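## Task

Grasp the 2x2 black brick of ordinary height and raise it until it is at least one human hand-width higher than its resting spot. At the end, that brick must be the only thing held, touching nothing except the gripper carrying it.

## Robot and tools

ROBOT. Two six-joint UFactory-style arms (uf850 with a parallel gripper), named left_arm and right_arm. The names are not image sides. Scene frame: origin on the table top midway between the arms, +x out over the table, +z up, left_arm on the +y side. Base poses: left_arm at (+0.007, +0.440, 0) m, quat_wxyz (+0.996, 0, 0, +0.088); right_arm at (-0.015, -0.498, 0) m, quat_wxyz (+0.999, 0, 0, +0.040). From the URDF: the shoulder sits 0.364 m above the base, the upper arm is 0.39 m, the forearm offset is 0.15 m by 0.426 m, the wrist adds 0.09 m, and the pinch point is 0.154487 m beyond the gripper base.

GRIPPER. Fingers point along the gripper's +z axis and close along its y axis. end_effector_position is the pinch point: midway between the pads when shut, roughly 2 cm short of the fingertips. Closing pushes the tips about 10 mm further along +z. Fully open gap is 0.084 m.

TOOL execute_actions. Argument actions is a list holding zero or one item. Pictures come back unless you pass pictures: false.
- Empty list: changes nothing and reports the current state.
- Motion: {"rows": [...], "steps": N}. N is 1 to 15 control steps of 1/30 s (default 15). One row is used per step; if rows run out, the final row repeats.
- Wait: {"steps": N} with no rows, N up to 300. It returns once N steps have elapsed since the previous result; your reply time uses up part of it.

ROW LAYOUT. One row covers both arms: 14 numbers, each in [-1, 1]. Order: left_arm waist, shoulder, elbow, forearm roll, wrist pitch, wrist roll, opening; then the same seven for right_arm. Always send all 14, even when one arm stays still.
- The six joint numbers are offsets, not poses, scaled so 1.0 = 2.036 rad. They are measured from the joint angles printed in the newest result that listed them. If no result in the current scene has listed them yet, or for the second and later calls within one reply, they count from the angles at the moment the action begins. They never build on the previous row. All-zero offsets pull the arm back to that reference; they do not hold still in place.
- Opening is absolute: +1 fully open, -1 shut.
- Joint ranges (rad), in column order: waist -6.283..6.283, shoulder -2.304..2.304, elbow -4.224..0.061, forearm roll -6.283..6.283, wrist pitch -2.164..2.164, wrist roll -6.283..6.283. A request more than 0.010 rad outward past a range end makes the whole call refused (nothing is sent). The true end may differ by up to 0.010 rad; a target beyond it, further out than the current angle, is clipped there and the result may print "joint sent to its limit" (possibly about an earlier, still-running action). Lack of that line does not prove there is room left.

MOTION LIMITS. Joint targets move at most 3.14 rad/s, with 0.16 s to accelerate from rest; an arm's joints are slowed together so they finish together. Each step the target is kept within 0.623 rad of the measured angle, and if targets would put the gripper over 70 mm from its measured spot, all joints of that arm are scaled back. Big moves therefore need several calls.

BETWEEN CALLS. Arms keep heading for the last row sent until they have nearly stopped (a blocked or crawling motion still counts as moving) or some step is HELD; after that only a new action moves them further. Fingers already closing or opening continue regardless.

RESULT LINES.
- State line, left_arm: ... | right_arm: ...: each gripper's end_effector_position (m), end_effector_quat_wxyz, linear and angular velocity (m/s, rad/s), all in the scene frame. Printed position can be off, more so when the arm is stretched far.
- Joint positions / Joint velocities: per arm, six joints (rad, rad/s) then finger-pad gap (m, m/s).
- grip_measured: measured opening on the same -1..+1 scale you command.
- "joint command not followed": a clearance check altered or stopped some joint targets; the rest of the row still ran.
- HELD: marks steps where all or part of your row was not sent.
- TORQUE FAULT: a joint hit its load limit; that arm backs the joint off slightly, holds 10 s and drops the rest of the call. Load limits (N m): waist 53.4, shoulder 53.4, elbow 44.5, forearm roll 24, wrist pitch 16.9, wrist roll 16.9; a carried object adds load.
- MOTOR HOT from 65 °C; at 80 °C the arm is braked until cool and an OVER-TEMPERATURE FAULT line appears. Holding loads heats motors, even while you think. Any arm stop is costly.

GRASPING. To hold something, keep commanding an opening well under grip_measured; the larger the gap, the firmer the squeeze (about 24 N per pad for objects up to roughly 6 cm wide). Closing quickly can squeeze harder, sometimes enough to pop the fingers open. Resending the grip_measured value still squeezes lightly; wide objects may slip. Held parts may occasionally be yanked, and loose ones nudged, so grip firmly.

OTHER TOOLS.
- zoom_image: camera (one of cam_head_left, cam_head_right, cam_high, cam_low, cam_left_wrist, cam_right_wrist, each 672x504) and region [x0, y0, x1, y1] in pixels from the top-left corner, at most 504 by 504. Enlarges that camera's latest image. The wrist camera frame is wrist_camera_optical: +z forward, +x right, +y down in the image.
- read_manual: section "licences" (default); returns URDF licence text only.
- finished_scene: scene (1 or 2). The result tells you the next task. Replying with no tool call ends everything.

AVOID. Knocking or placing anything off the table (fails the task), arms bumping or pressing each other, dropped or slipping parts, slamming and forceful pushes. Move smoothly and efficiently.

Each tool is called after "Request:" as name(argument=value, ...) on one line, values as JSON.

## Session

I'll start by looking at the current state.

Request:
execute_actions(actions=[])

Scene clock: 0.00 s of 3808.00 s.
left_arm: end_effector_position=(+0.2097, +0.7661, +0.1252) grip_measured=+1.00 end_effector_quat_wxyz=(+0.147, +0.849, +0.496, +0.107) end_effector_velocity=(+0.000, -0.000, -0.000) end_effector_angular_velocity=(-0.000, -0.000, -0.001) | right_arm: end_effector_position=(+0.6543, -0.3992, +0.2687) grip_measured=-0.30 end_effector_quat_wxyz=(+0.128, +0.751, +0.610, +0.217) end_effector_velocity=(+0.000, +0.000, +0.001) end_effector_angular_velocity=(+0.001, -0.001, -0.001)
Joint positions: left_arm=[ 1.067 -0.348 -0.592 -0.95  -0.453  1.091  0.084] | right_arm=[ 0.065 -0.453 -1.144  0.013 -0.181 -1.23   0.031]
Joint velocities: left_arm=[-0.    -0.     0.    -0.    -0.     0.001  0.   ] | right_arm=[-0.     0.001 -0.    -0.     0.001  0.002 -0.   ]
Motor temperatures (°C, as the motors report them): left_arm=[21 18 21 24 27 24] | right_arm=[17 20 23 21 23 23]

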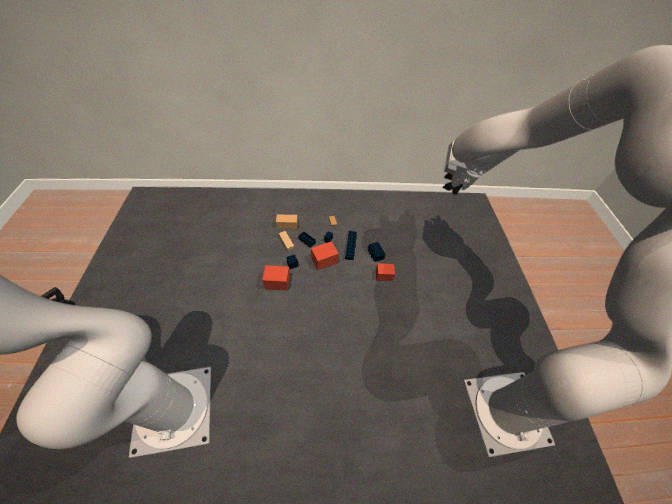

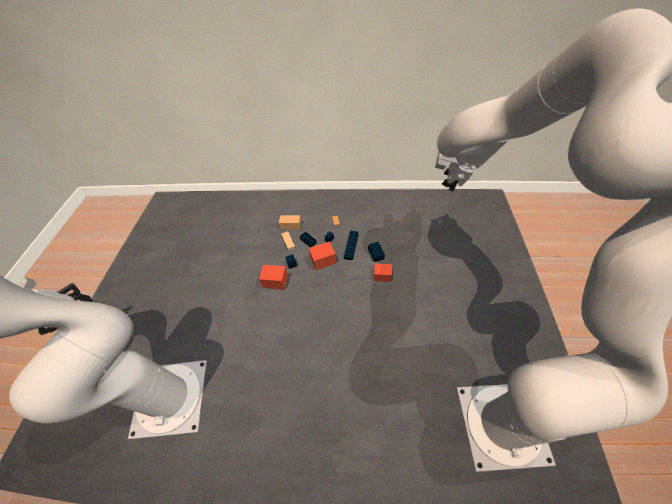

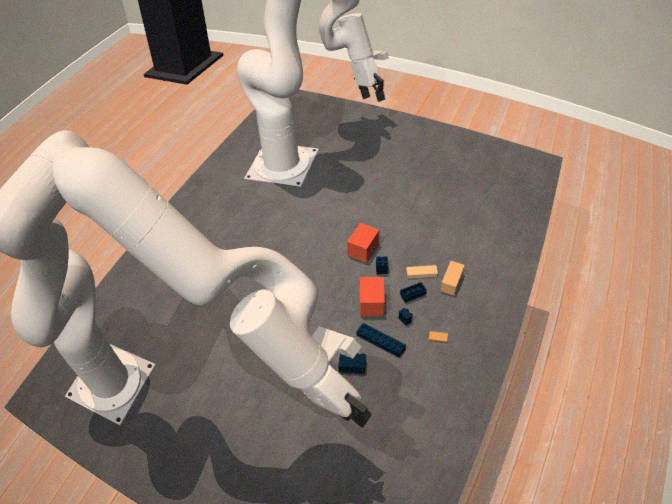

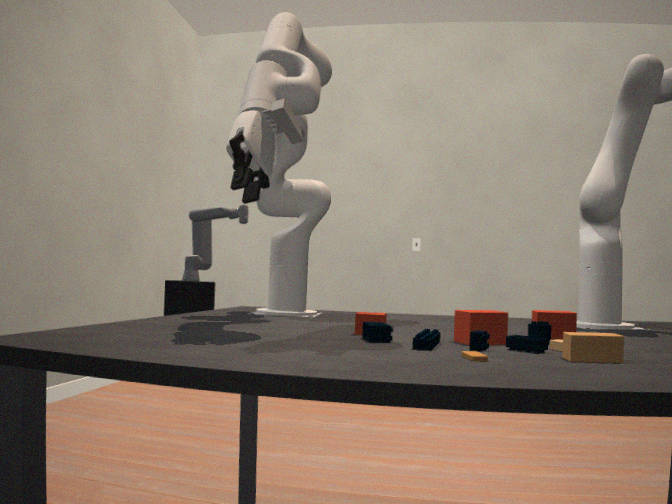

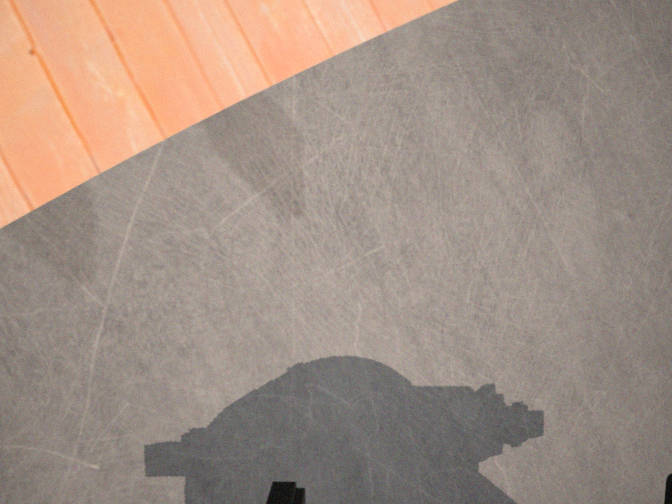

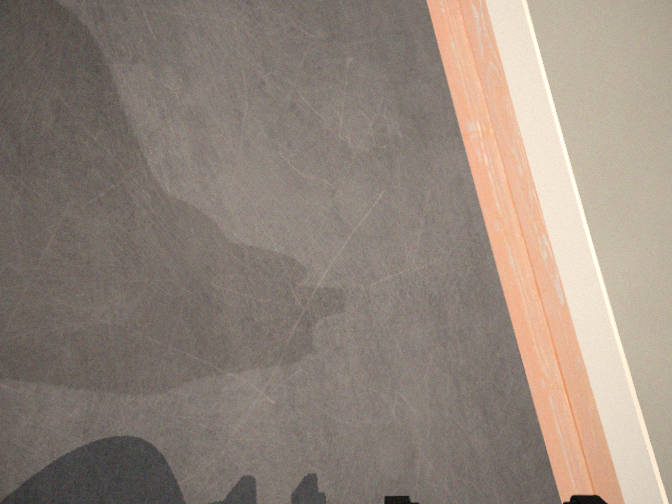

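Request:
zoom_image(camera="cam_high", region=[320, 210, 500, 390])

Request:
zoom_image(camera="cam_head_left", region=[250, 200, 410, 300])

Request:
zoom_image(camera="cam_low", region=[340, 290, 640, 380])

Region (320, 210, 500, 390) of cam_high's 672x504 image, scaled by 2.800, with more detail than that image has.

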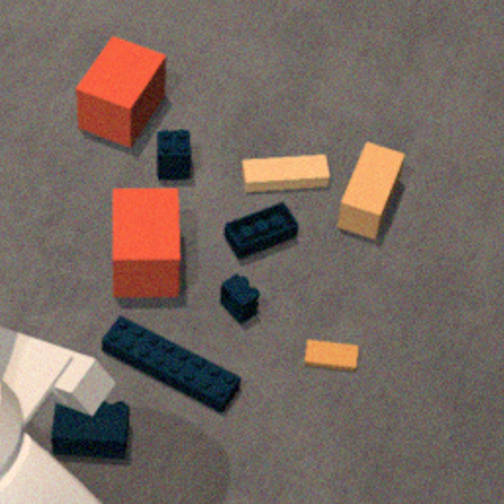

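Region (250, 200, 410, 300) of cam_head_left's 672x504 image, scaled by 3.150, with more detail than that image has; it fills the top 315 rows of this view, and the rest is white.

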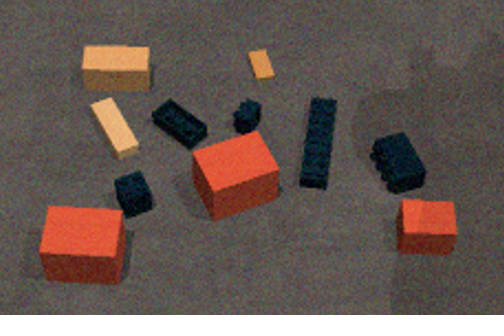

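Region (340, 290, 640, 380) of cam_low's 672x504 image, scaled by 1.680, with more detail than that image has; it fills the top 151 rows of this view, and the rest is white.

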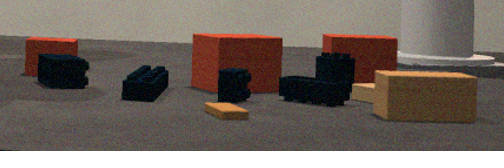

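Request:
execute_actions(actions=[{"rows": [
[0,0,0,0,0,0,1, 0.0033,-0.0033,-0.0048,-0.0001,-0.0047,0.0020,-0.2],
[0,0,0,0,0,0,1, 0.0124,-0.0128,-0.0185,-0.0003,-0.0179,0.0078,-0.1],
[0,0,0,0,0,0,1, 0.0266,-0.0274,-0.0396,-0.0007,-0.0383,0.0167,0.0],
[0,0,0,0,0,0,1, 0.0449,-0.0461,-0.0668,-0.0011,-0.0646,0.0281,0.1],
[0,0,0,0,0,0,1, 0.0664,-0.0682,-0.0988,-0.0017,-0.0955,0.0415,0.2],
[0,0,0,0,0,0,1, 0.0901,-0.0926,-0.1341,-0.0023,-0.1297,0.0564,0.3],
[0,0,0,0,0,0,1, 0.1153,-0.1184,-0.1714,-0.0029,-0.1658,0.0721,0.4],
[0,0,0,0,0,0,1, 0.1408,-0.1446,-0.2095,-0.0035,-0.2026,0.0880,0.4],
[0,0,0,0,0,0,1, 0.1660,-0.1704,-0.2468,-0.0041,-0.2387,0.1037,0.4],
[0,0,0,0,0,0,1, 0.1897,-0.1948,-0.2821,-0.0047,-0.2729,0.1186,0.4],
[0,0,0,0,0,0,1, 0.2112,-0.2169,-0.3141,-0.0053,-0.3038,0.1320,0.4],
[0,0,0,0,0,0,1, 0.2295,-0.2356,-0.3413,-0.0057,-0.3301,0.1434,0.4],
[0,0,0,0,0,0,1, 0.2437,-0.2502,-0.3624,-0.0061,-0.3505,0.1523,0.4],
[0,0,0,0,0,0,1, 0.2528,-0.2597,-0.3761,-0.0063,-0.3637,0.1581,0.4],
[0,0,0,0,0,0,1, 0.2561,-0.2630,-0.3809,-0.0064,-0.3684,0.1601,0.4]
], "steps": 15}], pictures=false)

Request:
execute_actions(actions=[{"steps": 25}])

Scene clock: 120.50 s of 3808.00 s.
left_arm: end_effector_position=(+0.2097, +0.7661, +0.1252) grip_measured=+1.00 end_effector_quat_wxyz=(+0.147, +0.849, +0.496, +0.107) end_effector_velocity=(-0.000, +0.000, +0.000) end_effector_angular_velocity=(+0.001, +0.000, +0.001) | right_arm: end_effector_position=(+0.6620, -0.2477, +0.2430) grip_measured=+0.39 end_effector_quat_wxyz=(+0.054, +0.741, +0.654, +0.144) end_effector_velocity=(-0.045, +0.398, -0.072) end_effector_angular_velocity=(-0.091, +0.528, +0.233)
Joint positions: left_arm=[ 1.067 -0.348 -0.592 -0.95  -0.453  1.091  0.084] | right_arm=[ 0.272 -0.665 -1.451  0.008 -0.478 -1.101  0.061]
Joint velocities: left_arm=[ 0.001  0.001  0.     0.001  0.    -0.001  0.   ] | right_arm=[ 0.539 -0.553 -0.8   -0.013 -0.772  0.336  0.001]
Motor temperatures (°C, as the motors report them): left_arm=[21 19 21 24 27 24] | right_arm=[17 21 25 21 23 23]
Steps of this call (steps 1 to 90: nothing new was sent; then 117.00 s passed at rest; steps 91 to 105: all 15 steps of this action). Readings (joint positions):
91: left_arm=[1.067 -0.348 -0.592 -0.950 -0.453 1.091] | right_arm=[0.065 -0.453 -1.144 0.013 -0.182 -1.230]
92: left_arm=[1.067 -0.348 -0.592 -0.950 -0.453 1.091] | right_arm=[0.066 -0.454 -1.146 0.013 -0.184 -1.229]
94: left_arm=[1.067 -0.348 -0.592 -0.950 -0.453 1.091] | right_arm=[0.077 -0.465 -1.163 0.013 -0.201 -1.222]
98: left_arm=[1.067 -0.348 -0.592 -0.950 -0.453 1.091] | right_arm=[0.145 -0.534 -1.262 0.011 -0.296 -1.181]
105: the state above

Scene clock: 121.33 s of 3808.00 s.
left_arm: end_effector_position=(+0.2097, +0.7661, +0.1252) grip_measured=+1.00 end_effector_quat_wxyz=(+0.147, +0.849, +0.496, +0.107) end_effector_velocity=(-0.001, +0.000, -0.000) end_effector_angular_velocity=(-0.000, +0.000, +0.003) | right_arm: end_effector_position=(+0.5799, -0.0306, +0.2006) grip_measured=+0.39 end_effector_quat_wxyz=(-0.000, +0.707, +0.707, +0.000) end_effector_velocity=(-0.004, +0.005, -0.002) end_effector_angular_velocity=(-0.006, +0.008, +0.003)
Joint positions: left_arm=[ 1.067 -0.348 -0.592 -0.95  -0.453  1.091  0.084] | right_arm=[ 0.585 -0.987 -1.918  0.    -0.931 -0.905  0.061]
Joint velocities: left_arm=[ 0.002  0.     0.     0.     0.    -0.001  0.   ] | right_arm=[ 0.009 -0.008 -0.011 -0.    -0.012  0.006  0.   ]
Motor temperatures (°C, as the motors report them): left_arm=[21 19 21 24 27 24] | right_arm=[17 21 25 21 23 23]
Steps of this call (steps 1 to 25: the robot went on to your last target). Readings (joint positions):
1: left_arm=[1.067 -0.348 -0.592 -0.950 -0.453 1.091] | right_arm=[0.290 -0.684 -1.478 0.008 -0.504 -1.090]
2: left_arm=[1.067 -0.348 -0.592 -0.950 -0.453 1.091] | right_arm=[0.308 -0.702 -1.505 0.007 -0.530 -1.079]
4: left_arm=[1.067 -0.348 -0.592 -0.950 -0.453 1.091] | right_arm=[0.344 -0.739 -1.558 0.006 -0.581 -1.056]
8: left_arm=[1.067 -0.348 -0.592 -0.950 -0.453 1.091] | right_arm=[0.415 -0.812 -1.664 0.005 -0.684 -1.012]
25: the state above

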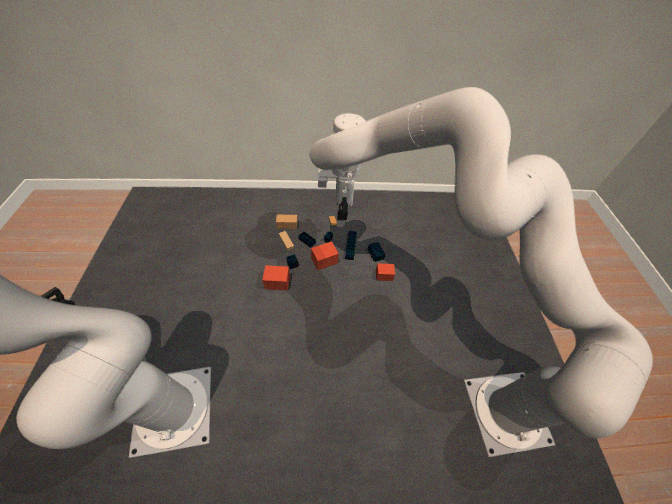

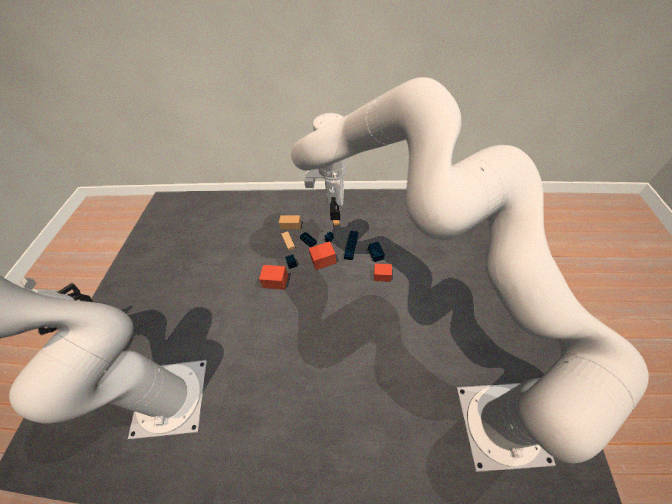

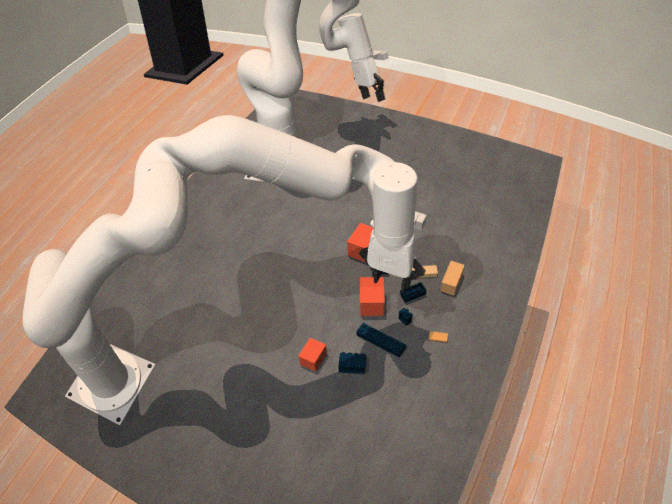

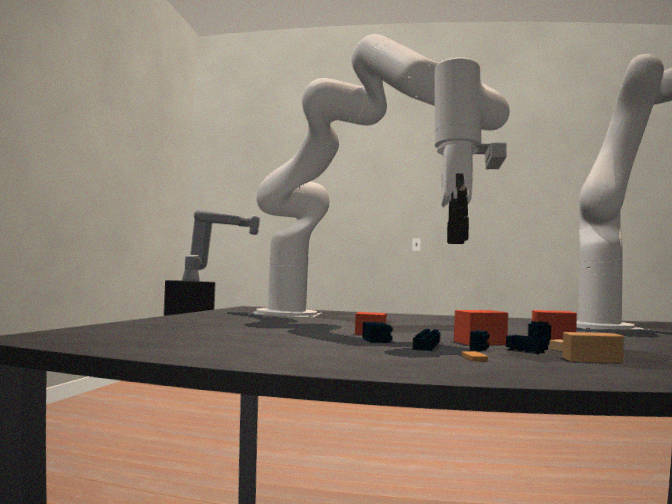

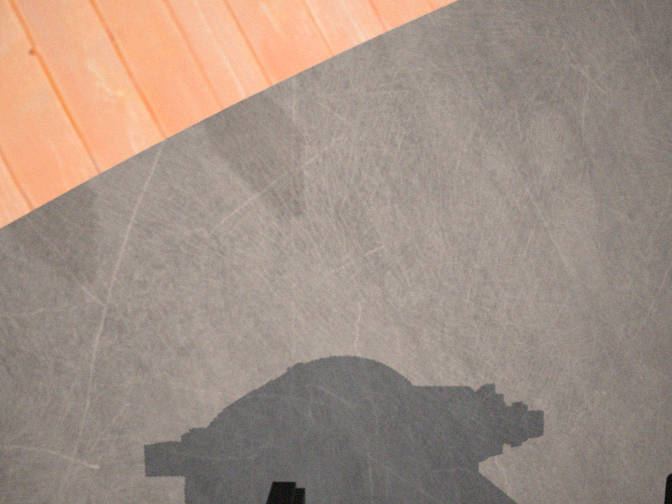

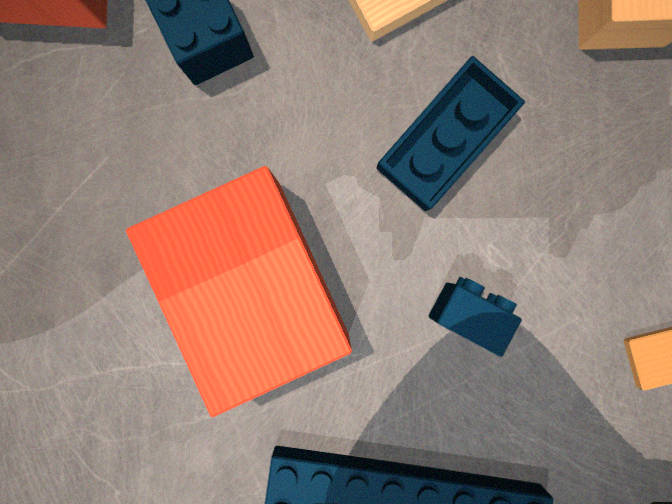

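Request:
zoom_image(camera="cam_right_wrist", region=[410, 255, 540, 375])

Region (410, 255, 540, 375) of cam_right_wrist's 672x504 image, scaled by 3.877, with more detail than that image has; it fills the top 465 rows of this view, and the rest is white.

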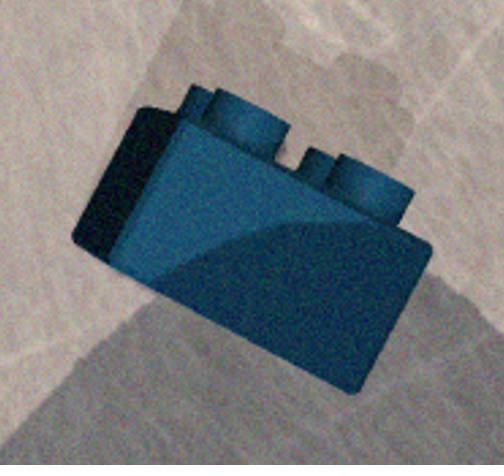

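Request:
execute_actions(actions=[{"rows": [
[0,0,0,0,0,0,1, 0.0005,-0.0017,-0.0017,0,-0.0001,0.0031,0.38],
[0,0,0,0,0,0,1, 0.0008,-0.0064,-0.0066,0,-0.0002,0.0118,0.36],
[0,0,0,0,0,0,1, 0.0012,-0.0137,-0.0141,0,-0.0004,0.0253,0.33],
[0,0,0,0,0,0,1, 0.0018,-0.0231,-0.0238,0,-0.0007,0.0426,0.3],
[0,0,0,0,0,0,1, 0.0025,-0.0341,-0.0352,0,-0.0010,0.0630,0.27],
[0,0,0,0,0,0,1, 0.0033,-0.0464,-0.0478,0,-0.0014,0.0856,0.24],
[0,0,0,0,0,0,1, 0.0042,-0.0593,-0.0611,0,-0.0018,0.1094,0.2],
[0,0,0,0,0,0,1, 0.0051,-0.0724,-0.0746,0,-0.0022,0.1337,0.2],
[0,0,0,0,0,0,1, 0.0060,-0.0853,-0.0879,0,-0.0026,0.1575,0.2],
[0,0,0,0,0,0,1, 0.0069,-0.0976,-0.1005,0,-0.0030,0.1801,0.2],
[0,0,0,0,0,0,1, 0.0077,-0.1086,-0.1119,0,-0.0033,0.2005,0.2],
[0,0,0,0,0,0,1, 0.0083,-0.1180,-0.1216,0,-0.0036,0.2178,0.2],
[0,0,0,0,0,0,1, 0.0088,-0.1253,-0.1291,0,-0.0038,0.2313,0.2],
[0,0,0,0,0,0,1, 0.0092,-0.1300,-0.1340,0,-0.0039,0.2400,0.2],
[0,0,0,0,0,0,1, 0.0093,-0.1317,-0.1357,0,-0.0040,0.2431,0.2]
], "steps": 15}], pictures=false)

Request:
execute_actions(actions=[{"steps": 15}])

Scene clock: 227.13 s of 3808.00 s.
left_arm: end_effector_position=(+0.2097, +0.7661, +0.1252) grip_measured=+1.00 end_effector_quat_wxyz=(+0.147, +0.849, +0.496, +0.107) end_effector_velocity=(-0.000, +0.001, +0.000) end_effector_angular_velocity=(+0.001, -0.001, +0.000) | right_arm: end_effector_position=(+0.6020, +0.0014, +0.1318) grip_measured=+0.19 end_effector_quat_wxyz=(-0.000, +0.823, +0.568, -0.000) end_effector_velocity=(+0.046, +0.082, -0.221) end_effector_angular_velocity=(-0.008, +0.008, -1.078)
Joint positions: left_arm=[ 1.067 -0.348 -0.592 -0.95  -0.453  1.091  0.084] | right_arm=[ 0.6   -1.192 -2.128  0.    -0.937 -0.528  0.052]
Joint velocities: left_arm=[ 0.002 -0.    -0.001 -0.    -0.     0.002  0.   ] | right_arm=[ 0.044 -0.617 -0.624  0.    -0.018  1.122 -0.   ]
Motor temperatures (°C, as the motors report them): left_arm=[21 19 21 24 27 24] | right_arm=[17 22 26 21 23 23]
Steps of this call (steps 1 to 30: the robot went on to your last target; steps 31 to 90: nothing new was sent; then 102.30 s passed at rest; steps 91 to 105: all 15 steps of this action). Readings (joint positions):
91: left_arm=[1.067 -0.348 -0.592 -0.950 -0.453 1.091] | right_arm=[0.587 -0.988 -1.919 0.000 -0.931 -0.904]
92: left_arm=[1.067 -0.348 -0.592 -0.950 -0.453 1.091] | right_arm=[0.587 -0.989 -1.920 0.000 -0.931 -0.903]
94: left_arm=[1.067 -0.348 -0.592 -0.950 -0.453 1.091] | right_arm=[0.587 -0.994 -1.927 0.000 -0.931 -0.891]
98: left_arm=[1.067 -0.348 -0.592 -0.950 -0.453 1.091] | right_arm=[0.589 -1.040 -1.974 0.000 -0.932 -0.806]
105: the state above

Scene clock: 227.63 s of 3808.00 s.
left_arm: end_effector_position=(+0.2097, +0.7661, +0.1252) grip_measured=+1.00 end_effector_quat_wxyz=(+0.147, +0.849, +0.496, +0.107) end_effector_velocity=(+0.000, -0.001, -0.001) end_effector_angular_velocity=(-0.001, +0.000, -0.003) | right_arm: end_effector_position=(+0.6070, +0.0099, +0.1106) grip_measured=+0.19 end_effector_quat_wxyz=(-0.000, +0.854, +0.520, +0.001) end_effector_velocity=(-0.001, -0.000, -0.002) end_effector_angular_velocity=(-0.003, +0.003, -0.001)
Joint positions: left_arm=[ 1.067 -0.348 -0.592 -0.95  -0.453  1.091  0.084] | right_arm=[ 0.604 -1.255 -2.194  0.    -0.939 -0.41   0.052]
Joint velocities: left_arm=[-0.001 -0.002  0.001  0.    -0.     0.003  0.   ] | right_arm=[ 0.    -0.003 -0.    -0.    -0.001  0.001 -0.   ]
Motor temperatures (°C, as the motors report them): left_arm=[21 19 21 24 27 24] | right_arm=[17 22 26 21 23 23]
Steps of this call (steps 1 to 15: the robot went on to your last target). Readings (joint positions):
1: left_arm=[1.067 -0.348 -0.592 -0.950 -0.453 1.091] | right_arm=[0.601 -1.211 -2.148 0.000 -0.937 -0.493]
2: left_arm=[1.067 -0.348 -0.592 -0.950 -0.453 1.091] | right_arm=[0.602 -1.227 -2.163 0.000 -0.938 -0.465]
4: left_arm=[1.067 -0.348 -0.592 -0.950 -0.453 1.091] | right_arm=[0.603 -1.245 -2.181 0.000 -0.938 -0.432]
8: left_arm=[1.067 -0.348 -0.592 -0.950 -0.453 1.091] | right_arm=[0.604 -1.253 -2.193 0.000 -0.939 -0.413]
15: the state above

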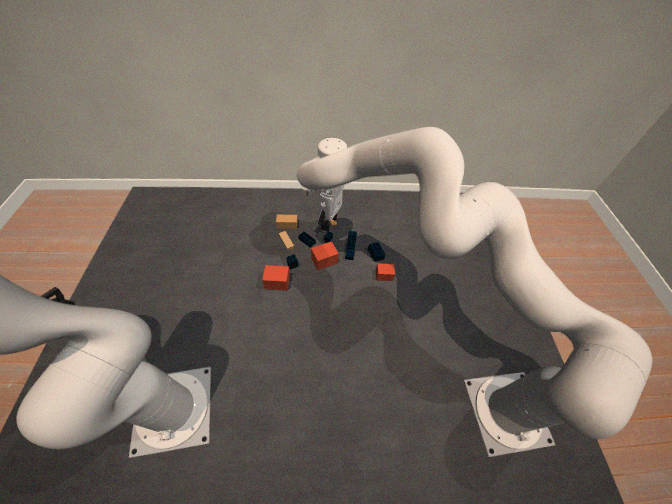

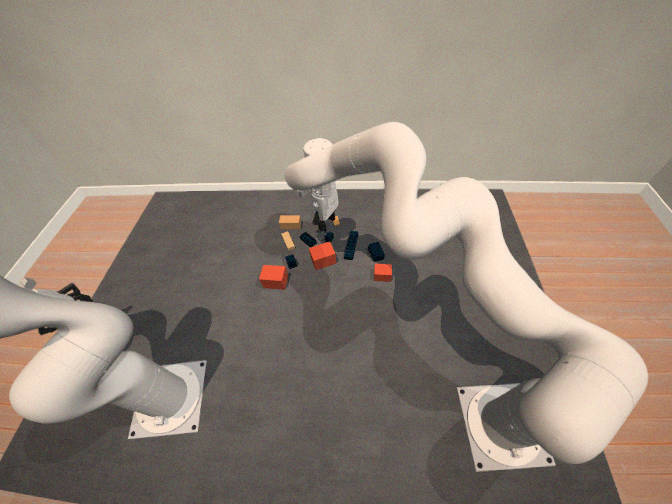

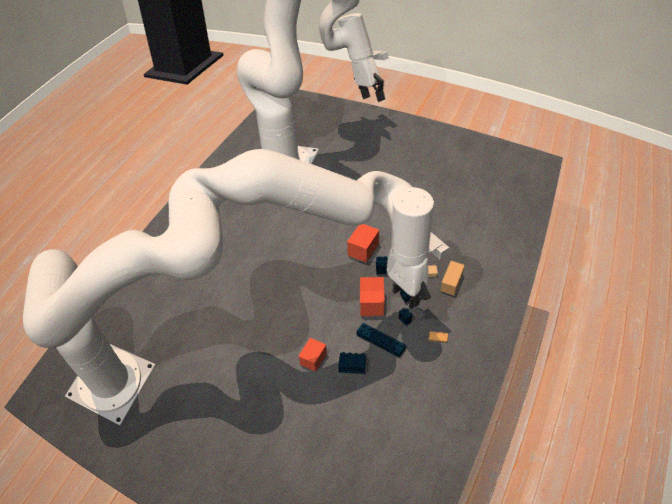

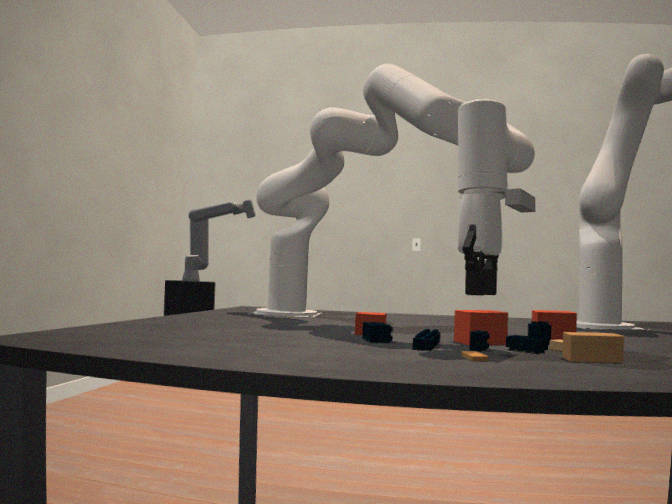

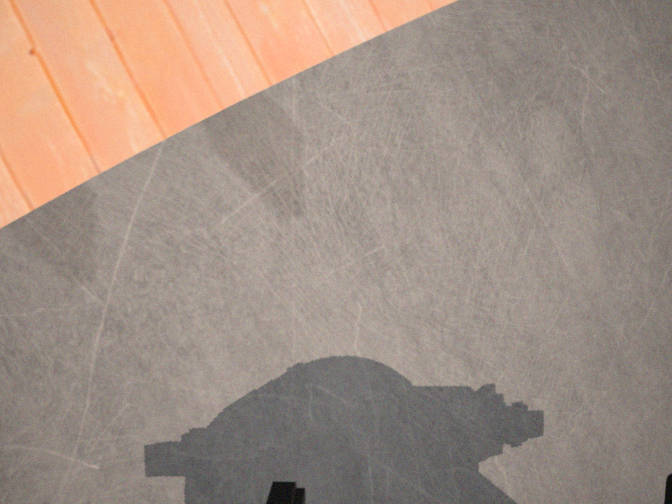

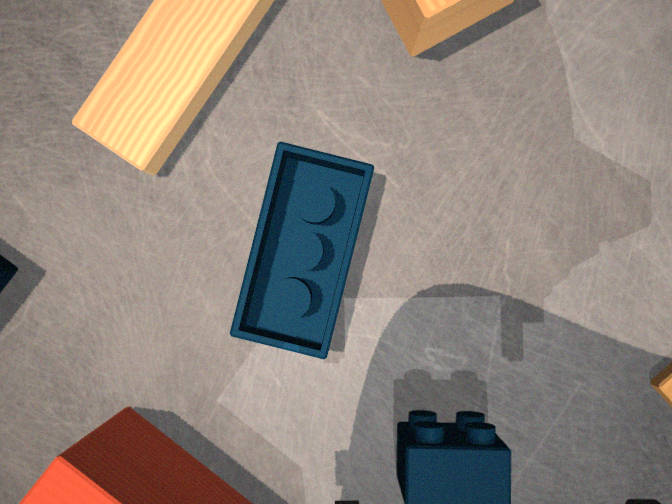

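Request:
zoom_image(camera="cam_right_wrist", region=[320, 394, 672, 504])

Request:
zoom_image(camera="cam_low", region=[430, 240, 550, 370])

Region (320, 394, 672, 504) of cam_right_wrist's 672x504 image, scaled by 1.432, with more detail than that image has; it fills the top 158 rows of this view, and the rest is white.

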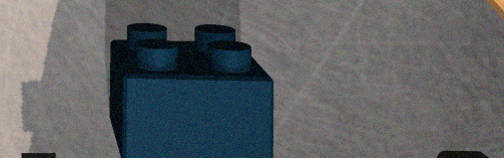

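Region (430, 240, 550, 370) of cam_low's 672x504 image, scaled by 3.877, with more detail than that image has; it fills the left 465 columns of this view, and the rest is white.

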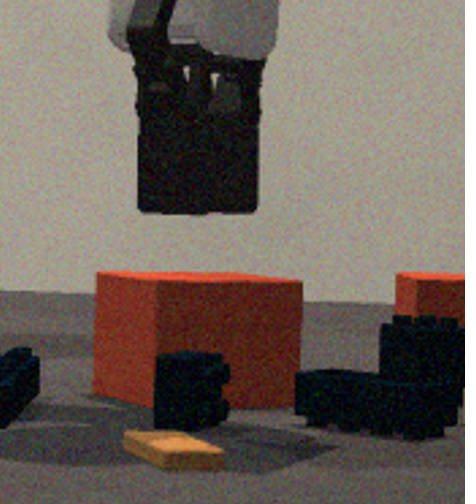

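Request:
execute_actions(actions=[])

Scene clock: 301.03 s of 3808.00 s.
left_arm: end_effector_position=(+0.2097, +0.7661, +0.1252) grip_measured=+1.00 end_effector_quat_wxyz=(+0.147, +0.849, +0.496, +0.107) end_effector_velocity=(+0.000, -0.001, -0.000) end_effector_angular_velocity=(-0.000, -0.000, -0.003) | right_arm: end_effector_position=(+0.6069, +0.0099, +0.1102) grip_measured=+0.19 end_effector_quat_wxyz=(-0.000, +0.854, +0.520, +0.000) end_effector_velocity=(+0.001, +0.000, +0.000) end_effector_angular_velocity=(+0.002, -0.002, -0.000)
Joint positions: left_arm=[ 1.067 -0.348 -0.592 -0.95  -0.453  1.091  0.084] | right_arm=[ 0.604 -1.255 -2.194  0.    -0.939 -0.41   0.052]
Joint velocities: left_arm=[-0.002 -0.     0.     0.    -0.     0.001 -0.   ] | right_arm=[ 0.     0.    -0.     0.     0.003  0.    -0.   ]
Motor temperatures (°C, as the motors report them): left_arm=[21 19 22 24 27 24] | right_arm=[17 23 26 21 23 23]
Steps of this call (steps 1 to 15: the robot went on to your last target; steps 16 to 90: nothing new was sent; then 70.40 s passed at rest). Readings (joint positions):
1: left_arm=[1.067 -0.348 -0.592 -0.950 -0.453 1.091] | right_arm=[0.604 -1.255 -2.194 0.000 -0.939 -0.410]
2: left_arm=[1.067 -0.348 -0.592 -0.950 -0.453 1.091] | right_arm=[0.604 -1.255 -2.194 0.000 -0.939 -0.410]
4: left_arm=[1.067 -0.348 -0.592 -0.950 -0.453 1.091] | right_arm=[0.604 -1.255 -2.194 0.000 -0.939 -0.410]
8: left_arm=[1.067 -0.348 -0.592 -0.950 -0.453 1.091] | right_arm=[0.604 -1.255 -2.194 0.000 -0.939 -0.410]
90: the state above
All arms were judged still, so your last target was given up. Only a new action makes them travel on or press farther. Fingers that are still opening or closing keep moving.

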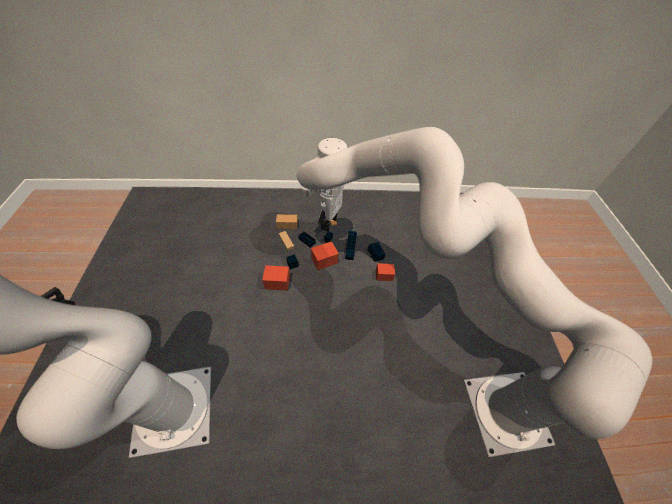

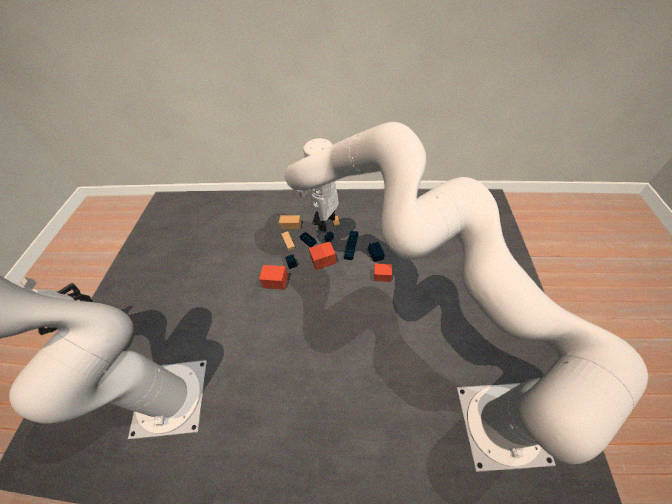

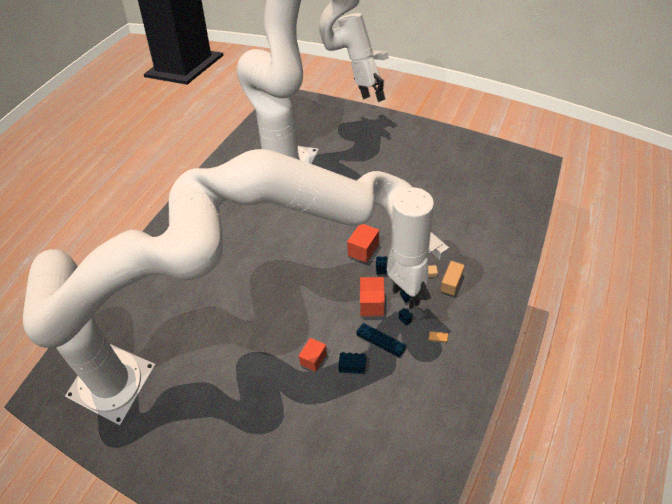

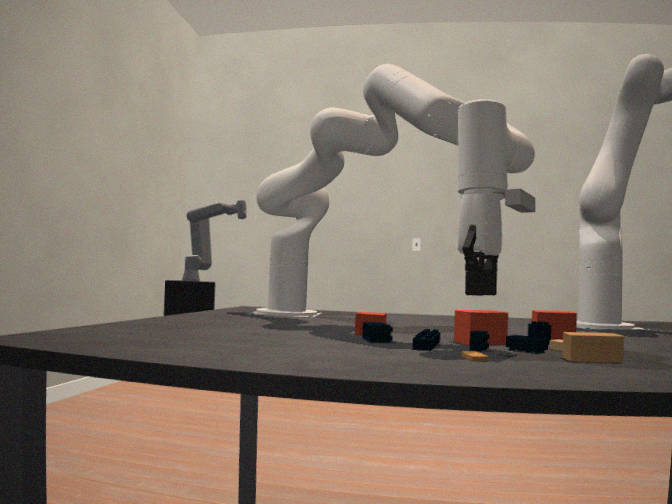

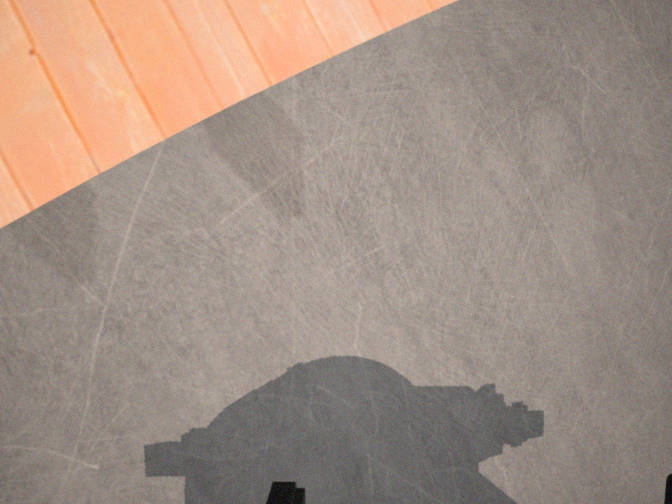

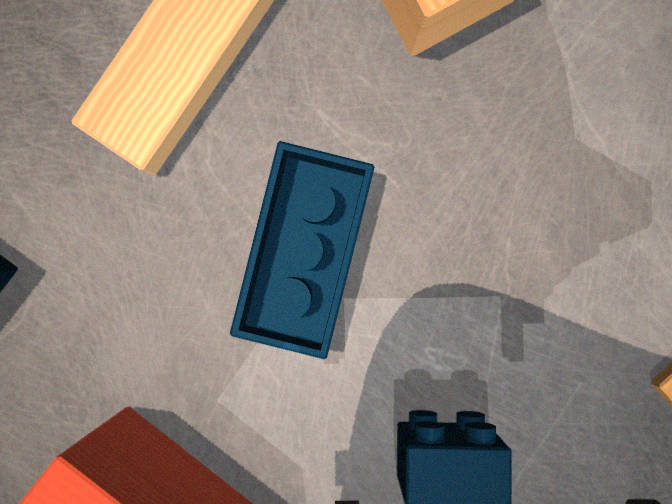

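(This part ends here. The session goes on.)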